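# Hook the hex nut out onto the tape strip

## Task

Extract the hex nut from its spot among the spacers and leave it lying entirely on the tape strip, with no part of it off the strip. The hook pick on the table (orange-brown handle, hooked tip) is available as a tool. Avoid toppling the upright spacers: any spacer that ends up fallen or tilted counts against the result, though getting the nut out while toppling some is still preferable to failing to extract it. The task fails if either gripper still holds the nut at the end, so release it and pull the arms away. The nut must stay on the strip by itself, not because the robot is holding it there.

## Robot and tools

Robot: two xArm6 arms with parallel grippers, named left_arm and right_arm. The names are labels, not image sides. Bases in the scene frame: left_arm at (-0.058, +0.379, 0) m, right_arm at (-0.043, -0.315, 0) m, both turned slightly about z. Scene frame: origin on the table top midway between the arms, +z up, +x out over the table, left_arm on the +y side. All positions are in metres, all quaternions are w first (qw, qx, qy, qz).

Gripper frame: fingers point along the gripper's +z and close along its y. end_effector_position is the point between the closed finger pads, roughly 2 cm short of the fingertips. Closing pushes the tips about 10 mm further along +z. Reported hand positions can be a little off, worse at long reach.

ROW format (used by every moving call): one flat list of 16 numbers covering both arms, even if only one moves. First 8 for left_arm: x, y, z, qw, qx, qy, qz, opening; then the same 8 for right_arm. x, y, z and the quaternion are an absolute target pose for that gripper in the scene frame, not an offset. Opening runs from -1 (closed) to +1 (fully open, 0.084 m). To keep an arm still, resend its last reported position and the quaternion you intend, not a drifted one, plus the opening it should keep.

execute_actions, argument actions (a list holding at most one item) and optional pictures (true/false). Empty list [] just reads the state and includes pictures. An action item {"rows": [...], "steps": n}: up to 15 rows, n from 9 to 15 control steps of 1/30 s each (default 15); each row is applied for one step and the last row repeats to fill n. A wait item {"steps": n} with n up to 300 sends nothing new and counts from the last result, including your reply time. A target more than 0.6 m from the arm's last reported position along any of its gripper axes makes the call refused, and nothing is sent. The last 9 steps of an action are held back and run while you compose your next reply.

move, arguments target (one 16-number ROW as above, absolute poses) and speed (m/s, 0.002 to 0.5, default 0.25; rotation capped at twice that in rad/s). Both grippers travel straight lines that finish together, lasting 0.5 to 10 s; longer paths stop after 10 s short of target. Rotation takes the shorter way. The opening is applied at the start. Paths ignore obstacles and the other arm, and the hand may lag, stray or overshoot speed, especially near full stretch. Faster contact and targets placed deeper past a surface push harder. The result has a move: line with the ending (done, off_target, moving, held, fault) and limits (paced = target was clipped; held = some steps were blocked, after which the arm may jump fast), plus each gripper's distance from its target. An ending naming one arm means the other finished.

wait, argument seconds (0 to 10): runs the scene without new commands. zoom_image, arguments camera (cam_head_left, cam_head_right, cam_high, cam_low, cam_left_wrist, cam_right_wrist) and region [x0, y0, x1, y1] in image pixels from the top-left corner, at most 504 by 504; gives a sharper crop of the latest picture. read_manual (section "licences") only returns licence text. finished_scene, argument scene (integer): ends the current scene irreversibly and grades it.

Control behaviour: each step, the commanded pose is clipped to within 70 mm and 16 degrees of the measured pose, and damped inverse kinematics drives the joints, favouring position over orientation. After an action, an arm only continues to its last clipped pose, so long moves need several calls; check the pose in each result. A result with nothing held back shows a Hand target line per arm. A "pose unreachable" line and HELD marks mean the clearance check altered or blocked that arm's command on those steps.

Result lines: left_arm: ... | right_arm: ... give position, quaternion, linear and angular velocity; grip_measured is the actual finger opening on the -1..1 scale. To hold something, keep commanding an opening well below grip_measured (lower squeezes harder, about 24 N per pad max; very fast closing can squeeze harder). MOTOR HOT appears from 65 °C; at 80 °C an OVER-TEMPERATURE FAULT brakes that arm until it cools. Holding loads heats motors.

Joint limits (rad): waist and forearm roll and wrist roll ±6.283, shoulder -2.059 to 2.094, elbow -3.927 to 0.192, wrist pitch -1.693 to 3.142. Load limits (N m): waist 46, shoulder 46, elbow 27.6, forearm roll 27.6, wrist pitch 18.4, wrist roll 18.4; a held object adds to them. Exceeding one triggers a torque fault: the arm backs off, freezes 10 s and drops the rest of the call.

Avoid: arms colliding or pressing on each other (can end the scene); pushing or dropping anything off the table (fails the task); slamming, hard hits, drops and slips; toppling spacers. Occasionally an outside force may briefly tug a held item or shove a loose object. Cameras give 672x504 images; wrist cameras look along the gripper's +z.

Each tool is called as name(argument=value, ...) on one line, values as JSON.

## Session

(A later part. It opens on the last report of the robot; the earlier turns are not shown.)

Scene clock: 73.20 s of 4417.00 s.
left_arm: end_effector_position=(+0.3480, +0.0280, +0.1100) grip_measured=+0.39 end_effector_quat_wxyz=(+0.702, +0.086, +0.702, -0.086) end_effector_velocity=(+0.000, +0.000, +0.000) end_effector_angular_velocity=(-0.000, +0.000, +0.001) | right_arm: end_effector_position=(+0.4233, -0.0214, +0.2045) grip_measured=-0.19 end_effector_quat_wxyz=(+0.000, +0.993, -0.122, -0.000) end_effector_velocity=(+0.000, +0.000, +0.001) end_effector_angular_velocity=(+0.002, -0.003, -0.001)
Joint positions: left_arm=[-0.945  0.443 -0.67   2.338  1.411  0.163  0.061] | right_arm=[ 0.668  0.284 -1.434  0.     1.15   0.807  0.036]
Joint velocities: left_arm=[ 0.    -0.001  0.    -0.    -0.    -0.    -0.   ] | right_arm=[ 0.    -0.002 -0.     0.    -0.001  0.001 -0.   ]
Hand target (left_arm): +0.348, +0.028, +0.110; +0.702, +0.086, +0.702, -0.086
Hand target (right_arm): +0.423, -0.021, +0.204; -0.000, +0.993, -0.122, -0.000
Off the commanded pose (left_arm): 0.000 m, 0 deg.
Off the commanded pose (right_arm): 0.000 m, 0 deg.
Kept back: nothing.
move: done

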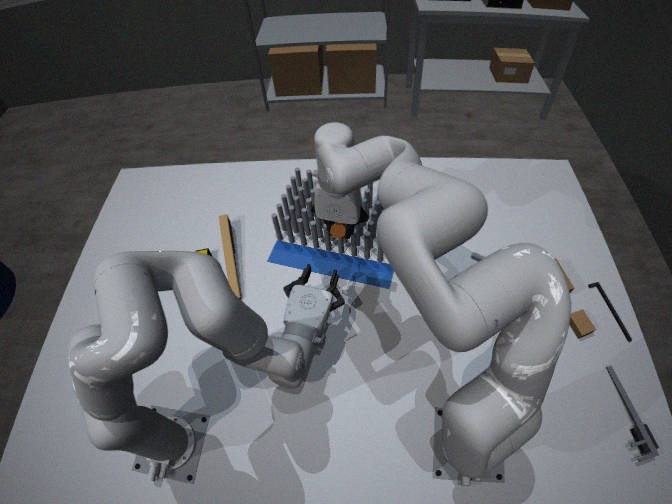

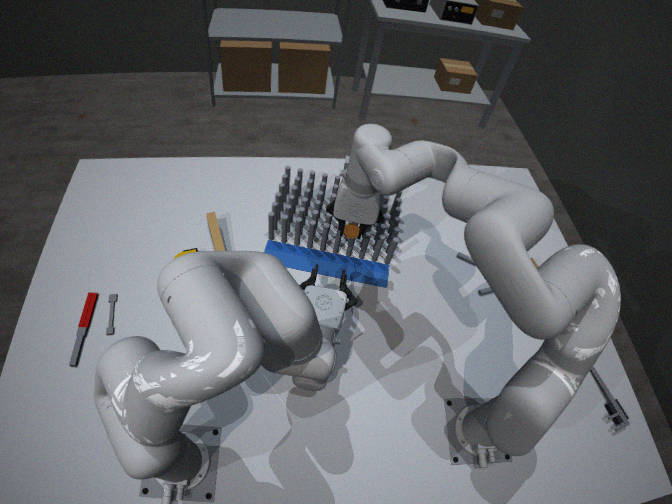

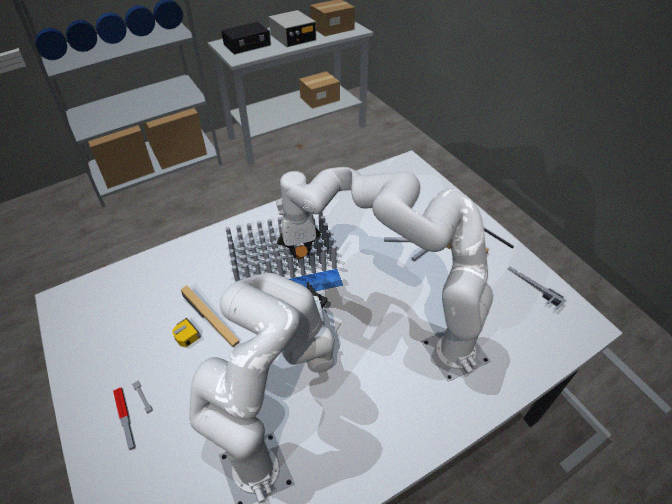

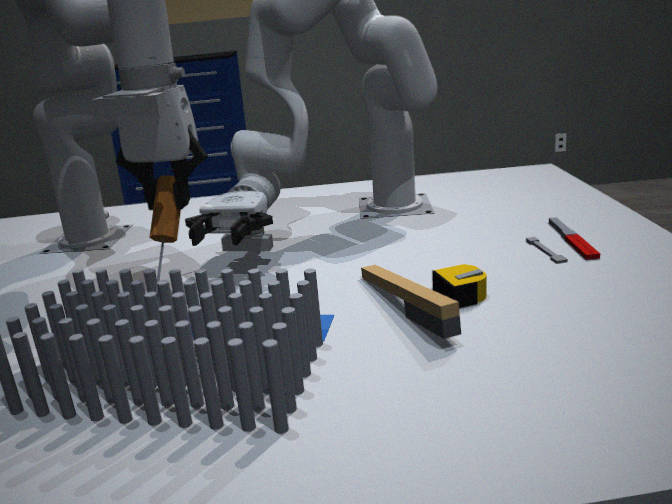

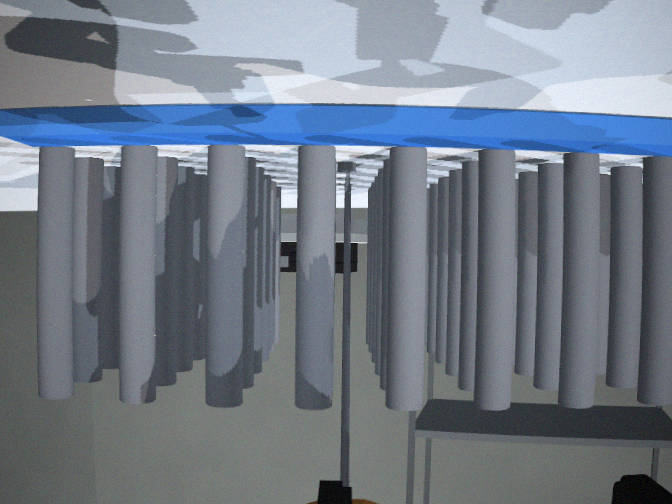

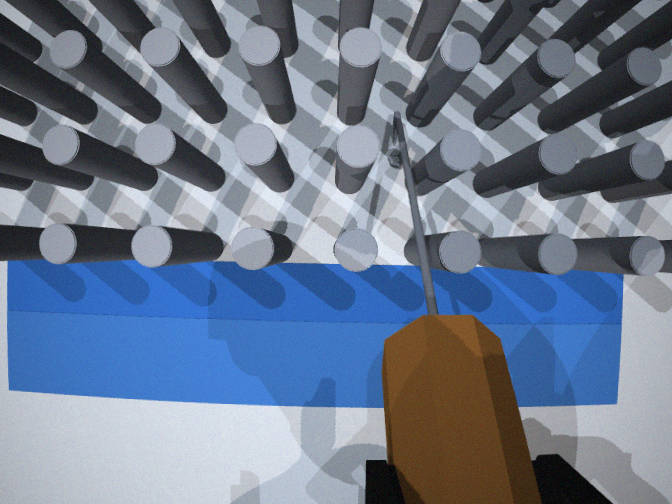

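move(target=[0.348,0.028,0.11,0.7018,0.0862,0.7018,-0.0862,0.4,0.4200,-0.0215,0.204,0,0.9925,-0.1219,0,-0.8], speed=0.015)

move(target=[0.348,0.028,0.11,0.7018,0.0862,0.7018,-0.0862,0.4,0.4061,-0.0177,0.204,0,0.9925,-0.1219,0,-0.8], speed=0.015)

zoom_image(camera="cam_right_wrist", region=[340,80,460,200])

zoom_image(camera="cam_left_wrist", region=[295,140,415,230])

Scene clock: 74.53 s of 4417.00 s.
left_arm: end_effector_position=(+0.3480, +0.0280, +0.1100) grip_measured=+0.39 end_effector_quat_wxyz=(+0.702, +0.086, +0.702, -0.086) end_effector_velocity=(+0.000, +0.000, +0.000) end_effector_angular_velocity=(+0.000, -0.001, -0.000) | right_arm: end_effector_position=(+0.4200, -0.0215, +0.2040) grip_measured=-0.19 end_effector_quat_wxyz=(-0.000, +0.993, -0.122, +0.000) end_effector_velocity=(-0.000, -0.000, -0.000) end_effector_angular_velocity=(-0.001, +0.000, -0.001)
Joint positions: left_arm=[-0.945  0.443 -0.67   2.338  1.411  0.163  0.061] | right_arm=[ 0.671  0.274 -1.42   0.     1.145  0.81   0.036]
Joint velocities: left_arm=[ 0.     0.001  0.     0.001  0.001 -0.    -0.   ] | right_arm=[-0.    -0.     0.001 -0.    -0.     0.001  0.   ]
Hand target (left_arm): +0.348, +0.028, +0.110; +0.702, +0.086, +0.702, -0.086
Hand target (right_arm): +0.420, -0.022, +0.204; -0.000, +0.993, -0.122, -0.000
Off the commanded pose (left_arm): 0.000 m, 0 deg.
Off the commanded pose (right_arm): 0.000 m, 0 deg.
Kept back: nothing.
move: done

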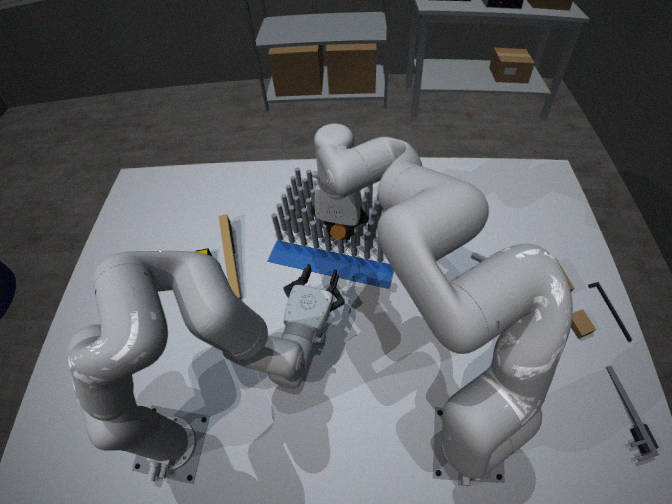

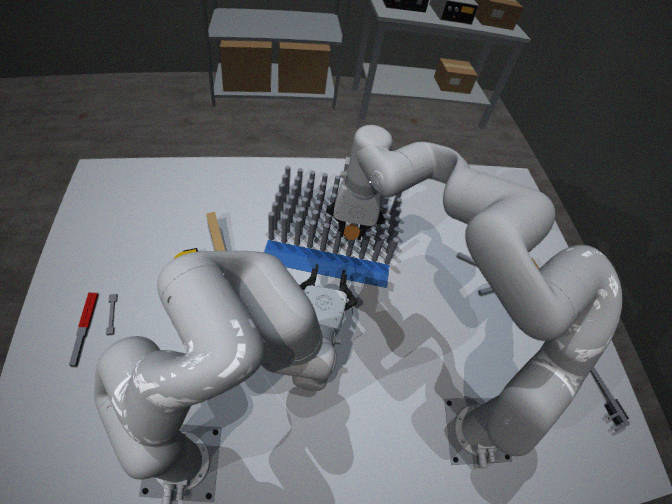

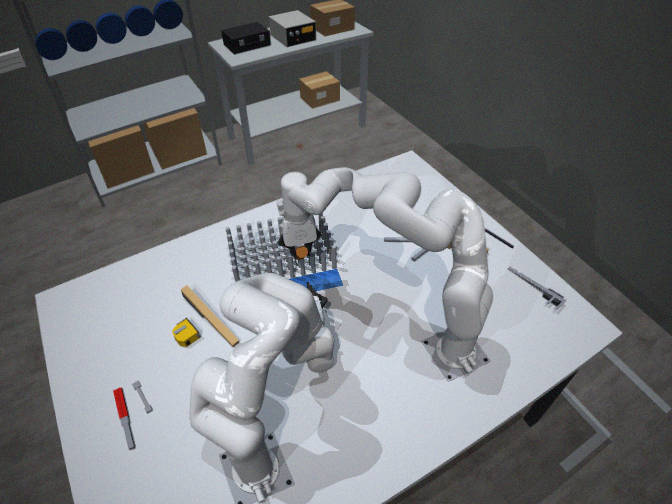

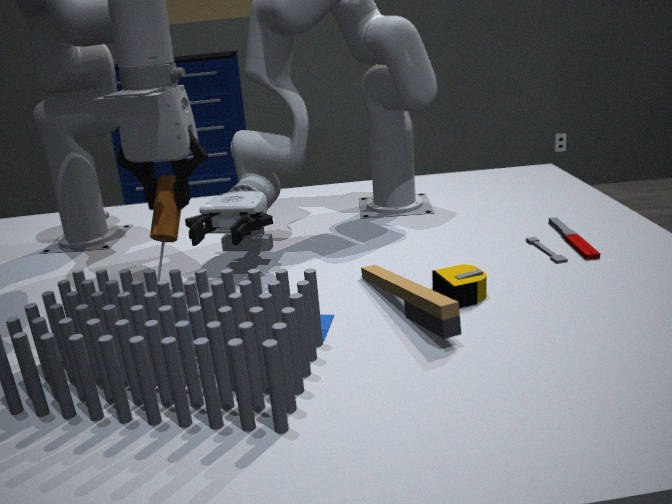

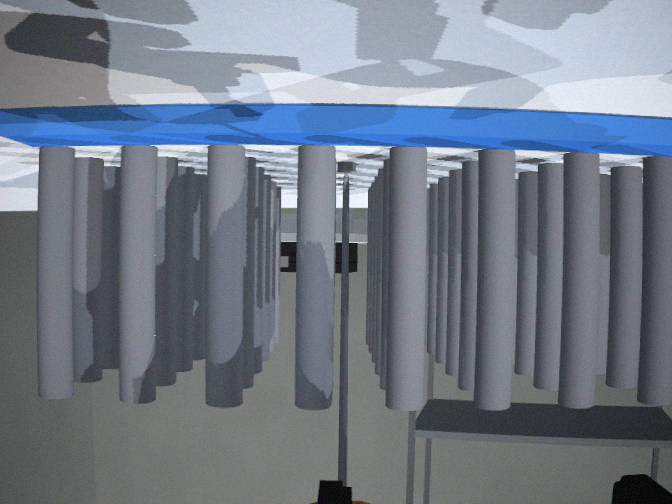

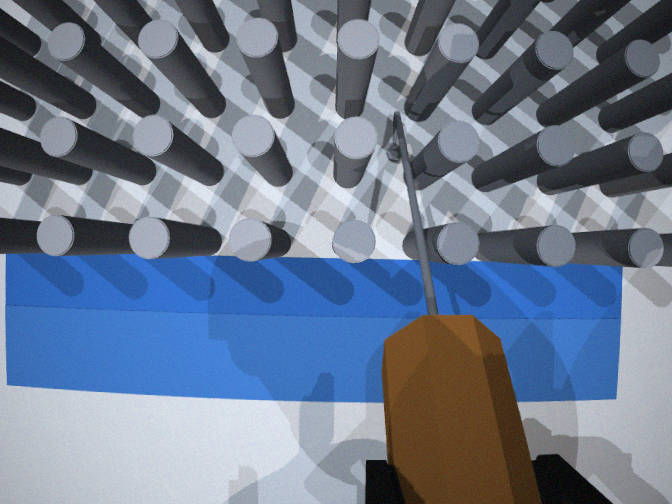

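Scene clock: 75.73 s of 4417.00 s.
left_arm: end_effector_position=(+0.3480, +0.0280, +0.1100) grip_measured=+0.39 end_effector_quat_wxyz=(+0.702, +0.086, +0.702, -0.086) end_effector_velocity=(-0.000, -0.000, -0.000) end_effector_angular_velocity=(+0.000, +0.001, -0.001) | right_arm: end_effector_position=(+0.4061, -0.0177, +0.2040) grip_measured=-0.19 end_effector_quat_wxyz=(-0.000, +0.993, -0.122, +0.000) end_effector_velocity=(+0.000, -0.001, -0.001) end_effector_angular_velocity=(-0.001, +0.002, -0.001)
Joint positions: left_arm=[-0.945  0.443 -0.67   2.338  1.411  0.163  0.061] | right_arm=[ 0.691  0.241 -1.374  0.     1.133  0.829  0.036]
Joint velocities: left_arm=[-0.     0.    -0.     0.    -0.001  0.    -0.   ] | right_arm=[-0.001  0.002  0.001  0.    -0.001  0.001  0.   ]
Hand target (left_arm): +0.348, +0.028, +0.110; +0.702, +0.086, +0.702, -0.086
Hand target (right_arm): +0.406, -0.018, +0.204; -0.000, +0.993, -0.122, -0.000
Off the commanded pose (left_arm): 0.000 m, 0 deg.
Off the commanded pose (right_arm): 0.000 m, 0 deg.
Kept back: nothing.
move: done

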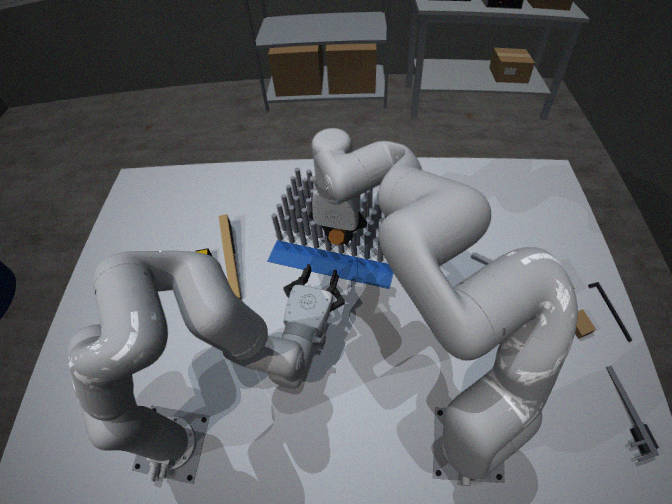

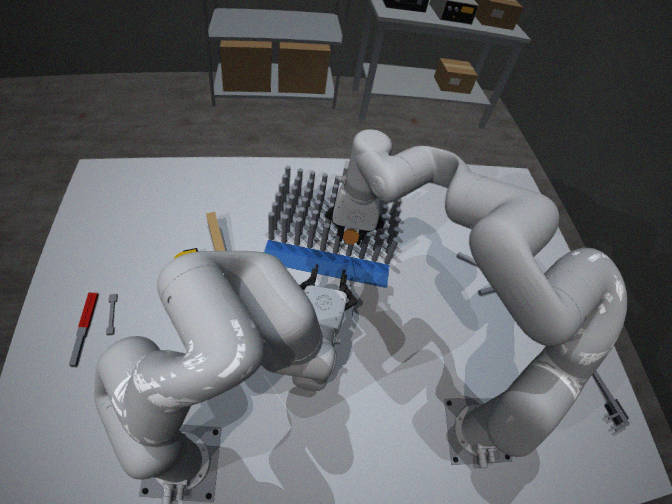

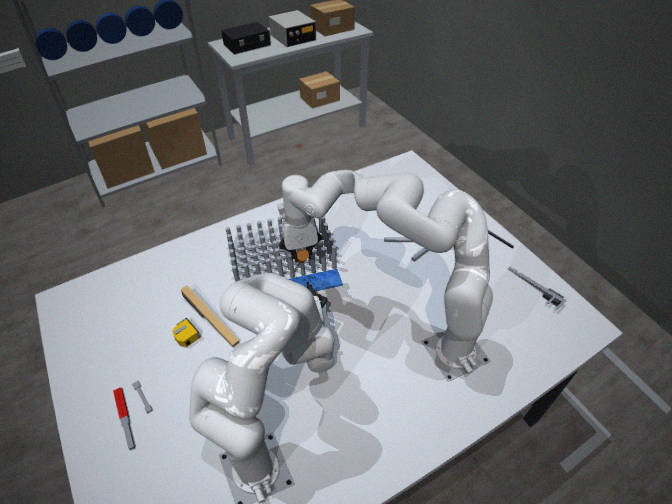

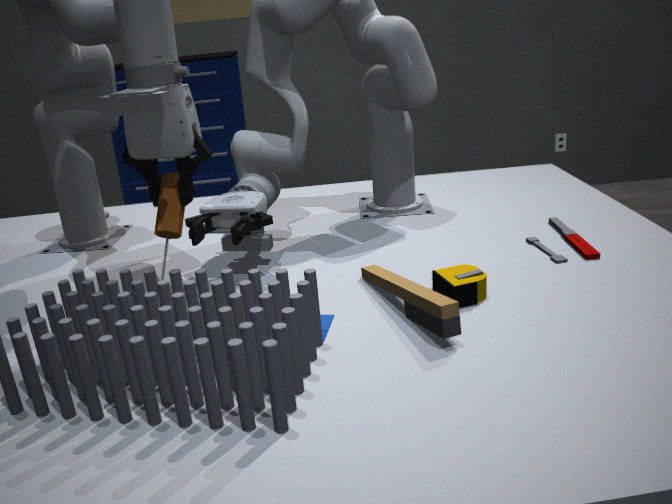

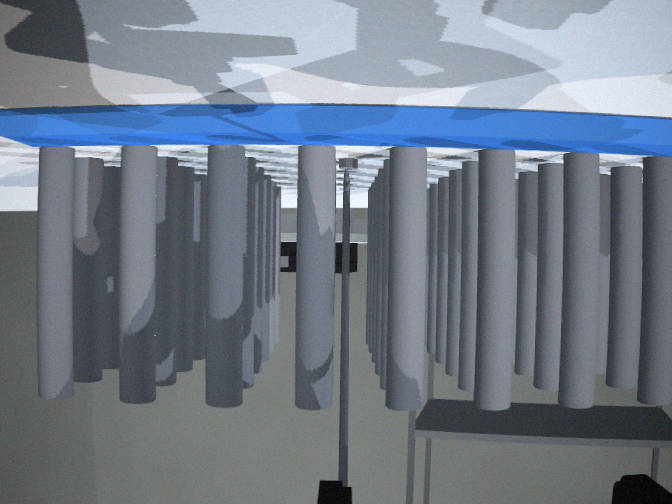

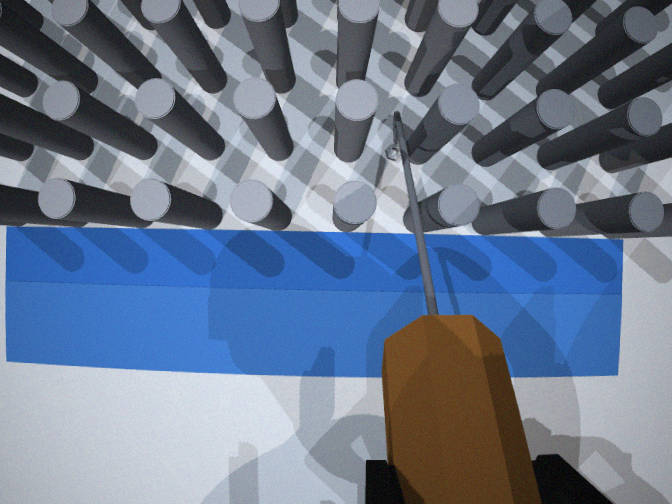

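Region (340, 80, 460, 200) of cam_right_wrist's 672x504 image, scaled by 4.200, with more detail than that image has.

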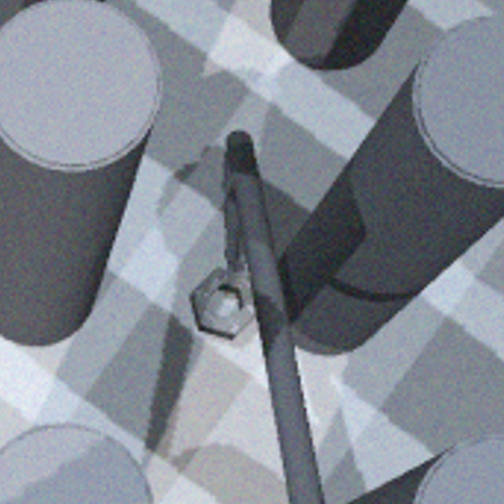

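Region (295, 140, 415, 230) of cam_left_wrist's 672x504 image, scaled by 4.200, with more detail than that image has; it fills the top 378 rows of this view, and the rest is white.

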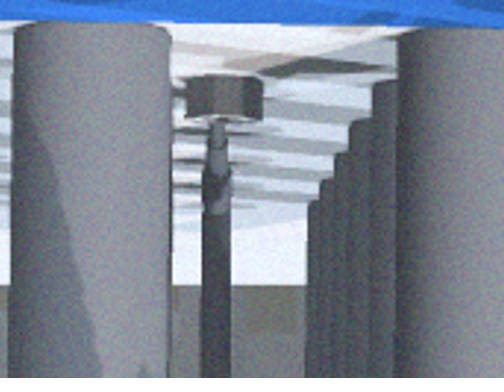

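move(target=[0.348,0.028,0.11,0.7018,0.0862,0.7018,-0.0862,0.4,0.4092,-0.0174,0.2043,0,0.9925,-0.1219,0,-0.8], speed=0.015)

move(target=[0.348,0.028,0.11,0.7018,0.0862,0.7018,-0.0862,0.4,0.3946,-0.0138,0.204,0,0.9925,-0.1219,0,-0.8], speed=0.015)

zoom_image(camera="cam_right_wrist", region=[340,80,460,200])

zoom_image(camera="cam_left_wrist", region=[295,140,415,230])

Scene clock: 77.00 s of 4417.00 s.
left_arm: end_effector_position=(+0.3480, +0.0280, +0.1100) grip_measured=+0.39 end_effector_quat_wxyz=(+0.702, +0.086, +0.702, -0.086) end_effector_velocity=(+0.000, +0.000, -0.000) end_effector_angular_velocity=(+0.000, +0.000, +0.001) | right_arm: end_effector_position=(+0.4092, -0.0174, +0.2043) grip_measured=-0.19 end_effector_quat_wxyz=(+0.000, +0.993, -0.122, -0.000) end_effector_velocity=(-0.000, +0.000, -0.000) end_effector_angular_velocity=(-0.000, +0.001, -0.000)
Joint positions: left_arm=[-0.945  0.443 -0.67   2.338  1.411  0.163  0.061] | right_arm=[ 0.688  0.25  -1.387  0.     1.137  0.827  0.036]
Joint velocities: left_arm=[ 0.  0.  0. -0.  0.  0. -0.] | right_arm=[ 0.     0.001 -0.001  0.     0.001  0.     0.   ]
Hand target (left_arm): +0.348, +0.028, +0.110; +0.702, +0.086, +0.702, -0.086
Hand target (right_arm): +0.409, -0.017, +0.204; +0.000, +0.993, -0.122, +0.000
Off the commanded pose (left_arm): 0.000 m, 0 deg.
Off the commanded pose (right_arm): 0.000 m, 0 deg.
Kept back: nothing.
move: done

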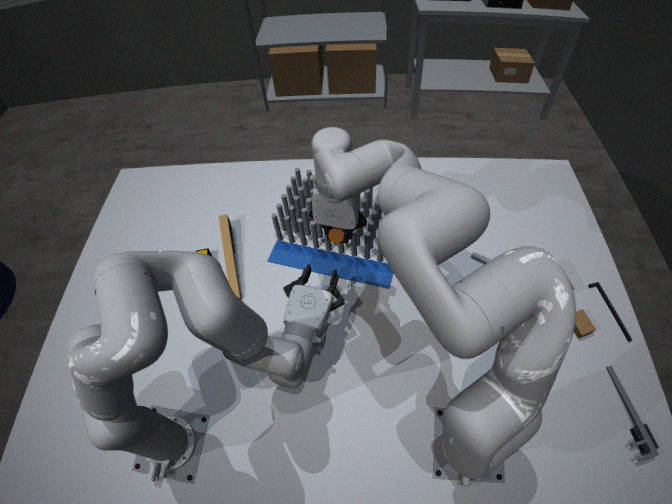

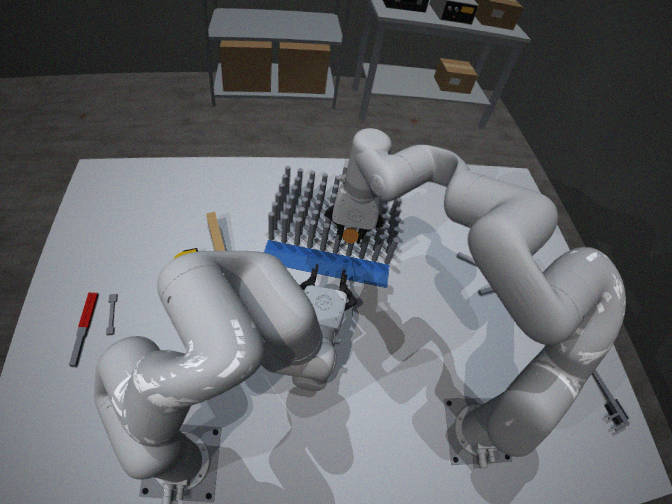

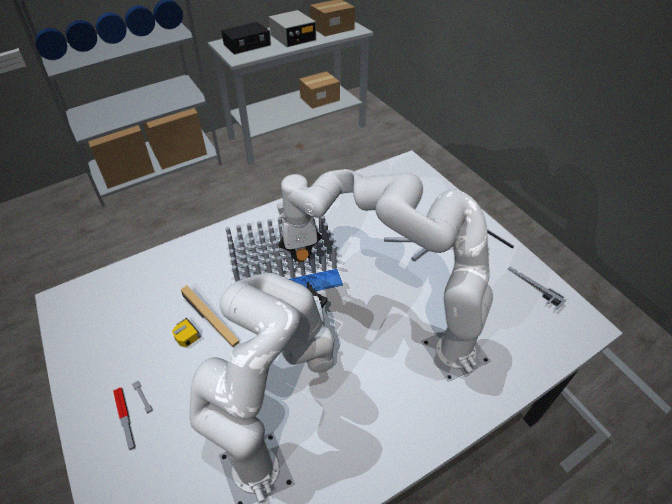

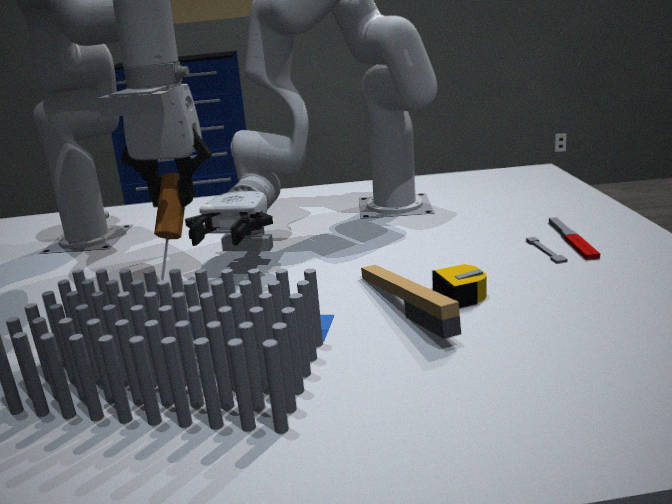

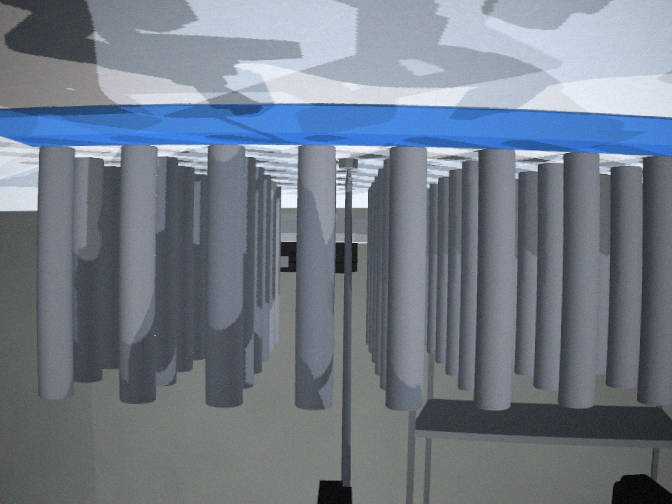

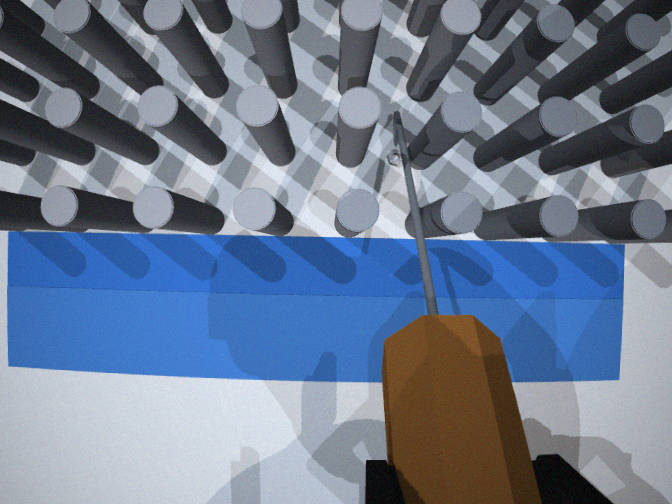

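Scene clock: 78.23 s of 4417.00 s.
left_arm: end_effector_position=(+0.3480, +0.0280, +0.1100) grip_measured=+0.39 end_effector_quat_wxyz=(+0.702, +0.086, +0.702, -0.086) end_effector_velocity=(-0.000, +0.000, -0.001) end_effector_angular_velocity=(+0.001, +0.002, -0.000) | right_arm: end_effector_position=(+0.3946, -0.0138, +0.2040) grip_measured=-0.19 end_effector_quat_wxyz=(-0.000, +0.993, -0.122, -0.000) end_effector_velocity=(+0.000, -0.001, +0.000) end_effector_angular_velocity=(+0.000, -0.001, -0.002)
Joint positions: left_arm=[-0.945  0.443 -0.67   2.338  1.411  0.163  0.061] | right_arm=[ 0.709  0.216 -1.34   0.     1.124  0.847  0.036]
Joint velocities: left_arm=[-0.     0.001 -0.    -0.    -0.002  0.     0.   ] | right_arm=[-0.001 -0.002  0.001 -0.001 -0.001  0.001 -0.   ]
Hand target (left_arm): +0.348, +0.028, +0.110; +0.702, +0.086, +0.702, -0.086
Hand target (right_arm): +0.395, -0.014, +0.204; -0.000, +0.993, -0.122, -0.000
Off the commanded pose (left_arm): 0.000 m, 0 deg.
Off the commanded pose (right_arm): 0.000 m, 0 deg.
Kept back: nothing.
move: done

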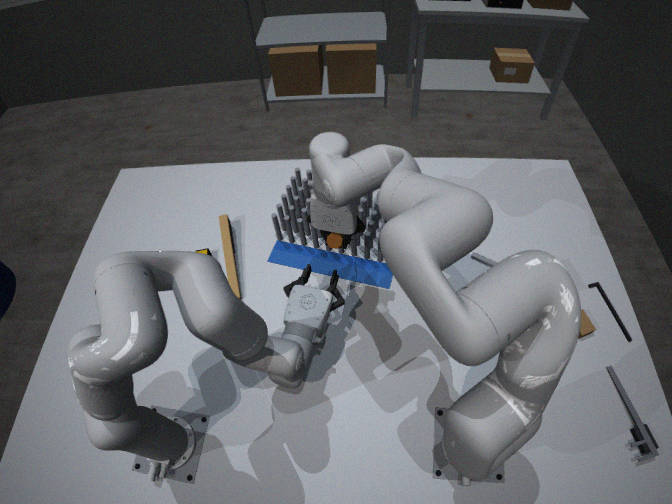

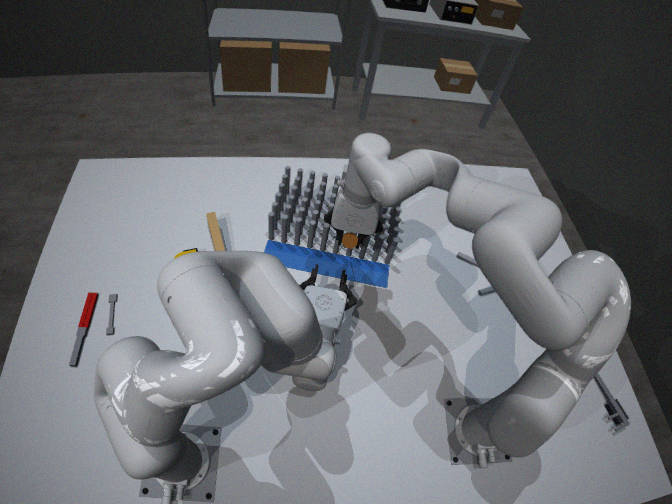

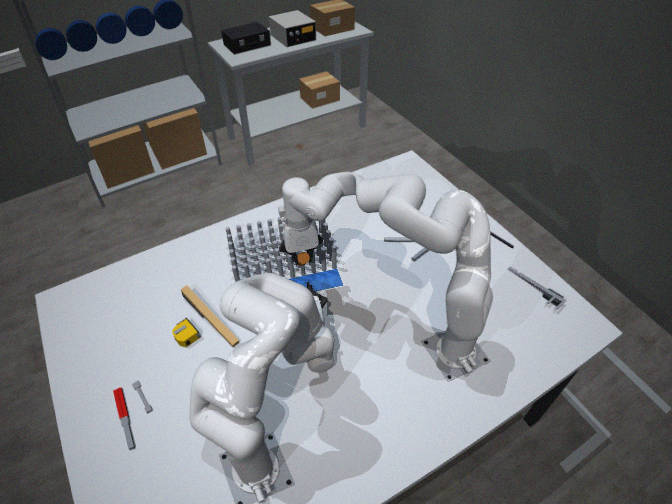

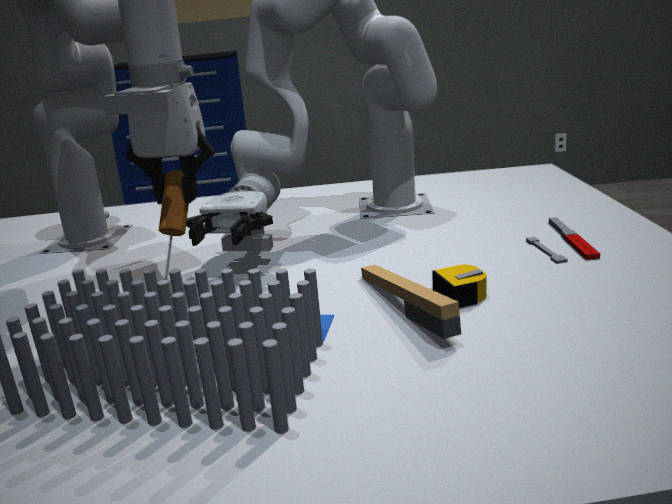

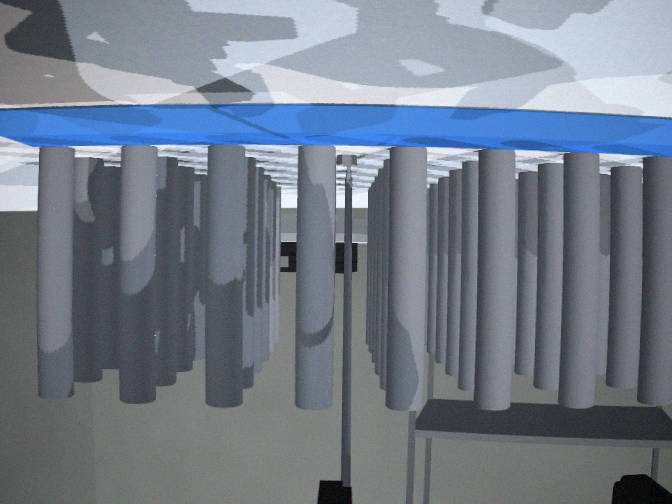

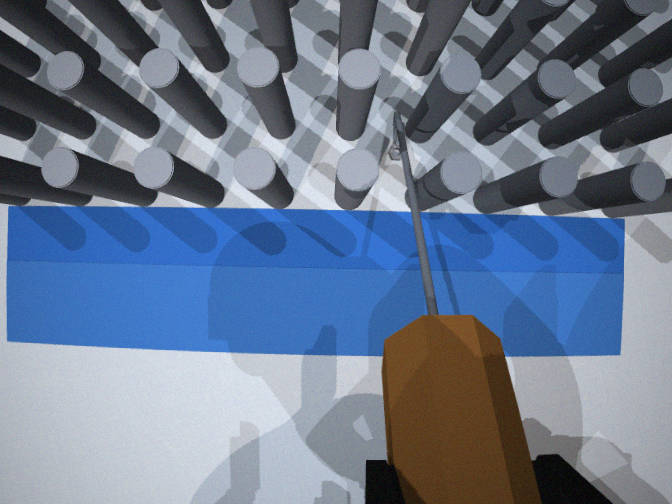

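Region (340, 80, 460, 200) of cam_right_wrist's 672x504 image, scaled by 4.200, with more detail than that image has.

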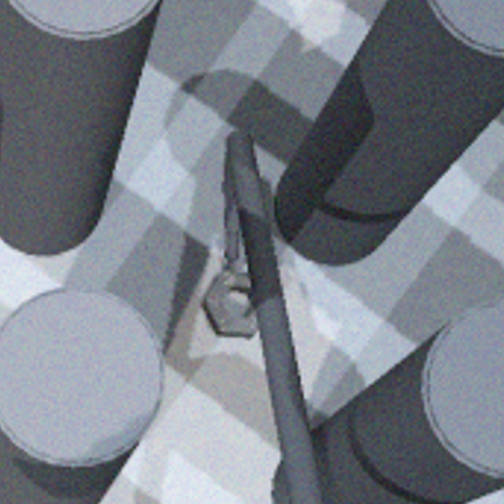

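Region (295, 140, 415, 230) of cam_left_wrist's 672x504 image, scaled by 4.200, with more detail than that image has; it fills the top 378 rows of this view, and the rest is white.

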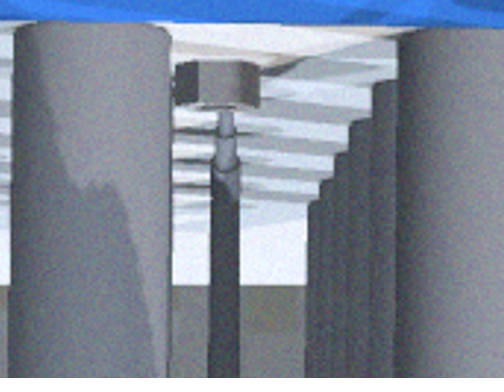

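move(target=[0.348,0.028,0.11,0.7018,0.0862,0.7018,-0.0862,0.4,0.3971,-0.0164,0.2043,0,0.9925,-0.1219,0,-0.8], speed=0.015)

zoom_image(camera="cam_left_wrist", region=[295,140,415,230])

Scene clock: 79.90 s of 4417.00 s.
left_arm: end_effector_position=(+0.3480, +0.0280, +0.1100) grip_measured=+0.39 end_effector_quat_wxyz=(+0.702, +0.086, +0.702, -0.086) end_effector_velocity=(-0.000, -0.000, +0.000) end_effector_angular_velocity=(-0.000, -0.000, -0.000) | right_arm: end_effector_position=(+0.3971, -0.0164, +0.2043) grip_measured=-0.19 end_effector_quat_wxyz=(+0.000, +0.993, -0.122, +0.000) end_effector_velocity=(-0.001, -0.000, -0.001) end_effector_angular_velocity=(-0.001, +0.003, +0.000)
Joint positions: left_arm=[-0.945  0.443 -0.67   2.338  1.411  0.163  0.061] | right_arm=[ 0.702  0.218 -1.344 -0.     1.126  0.841  0.036]
Joint velocities: left_arm=[-0. -0.  0.  0. -0.  0. -0.] | right_arm=[ 0.    -0.     0.002  0.001  0.002 -0.     0.   ]
Hand target (left_arm): +0.348, +0.028, +0.110; +0.702, +0.086, +0.702, -0.086
Hand target (right_arm): +0.397, -0.016, +0.204; +0.000, +0.993, -0.122, +0.000
Off the commanded pose (left_arm): 0.000 m, 0 deg.
Off the commanded pose (right_arm): 0.000 m, 0 deg.
Kept back: nothing.
move: done

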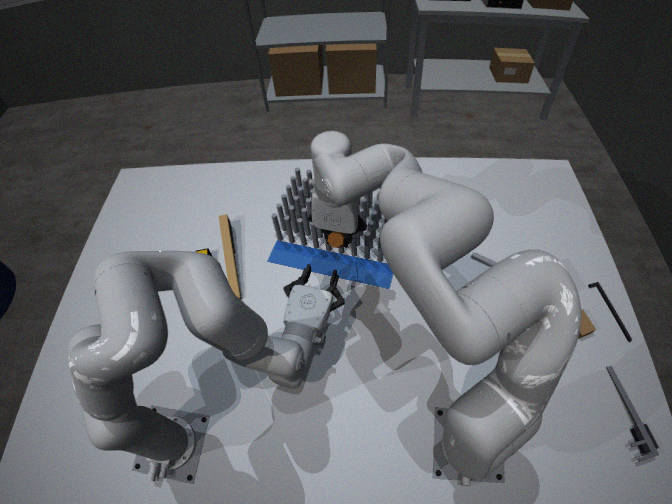

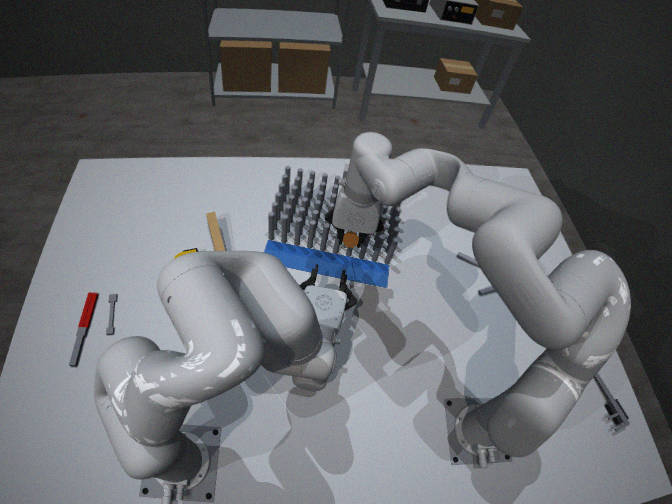

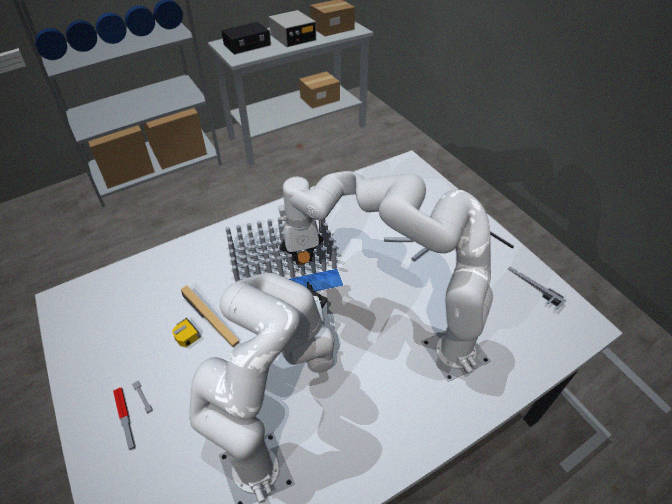

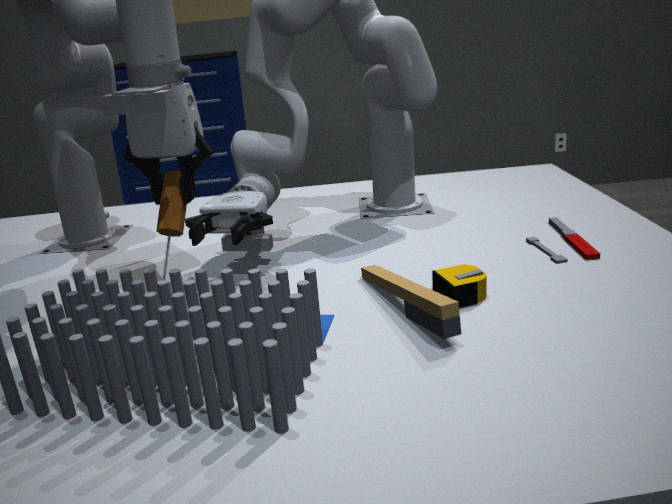

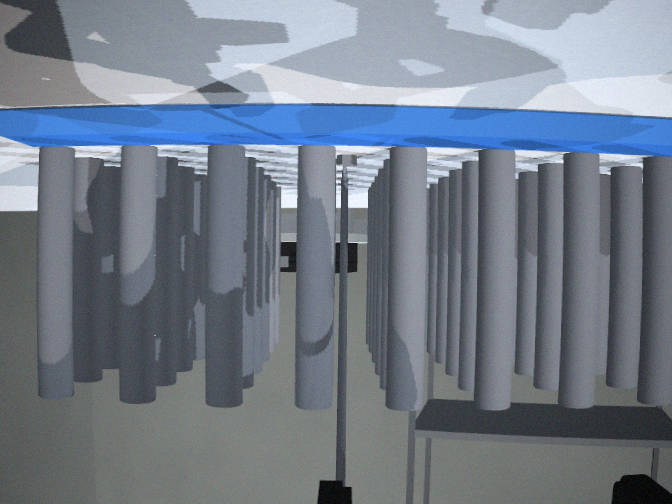

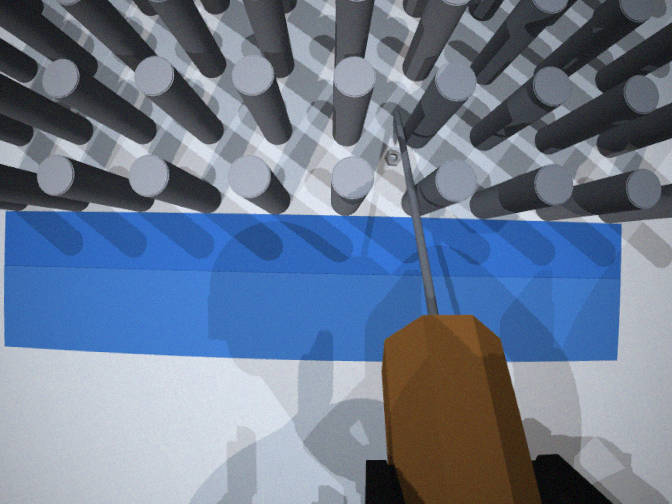

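Region (295, 140, 415, 230) of cam_left_wrist's 672x504 image, scaled by 4.200, with more detail than that image has; it fills the top 378 rows of this view, and the rest is white.

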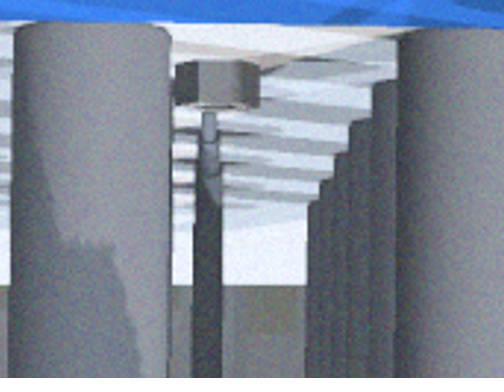

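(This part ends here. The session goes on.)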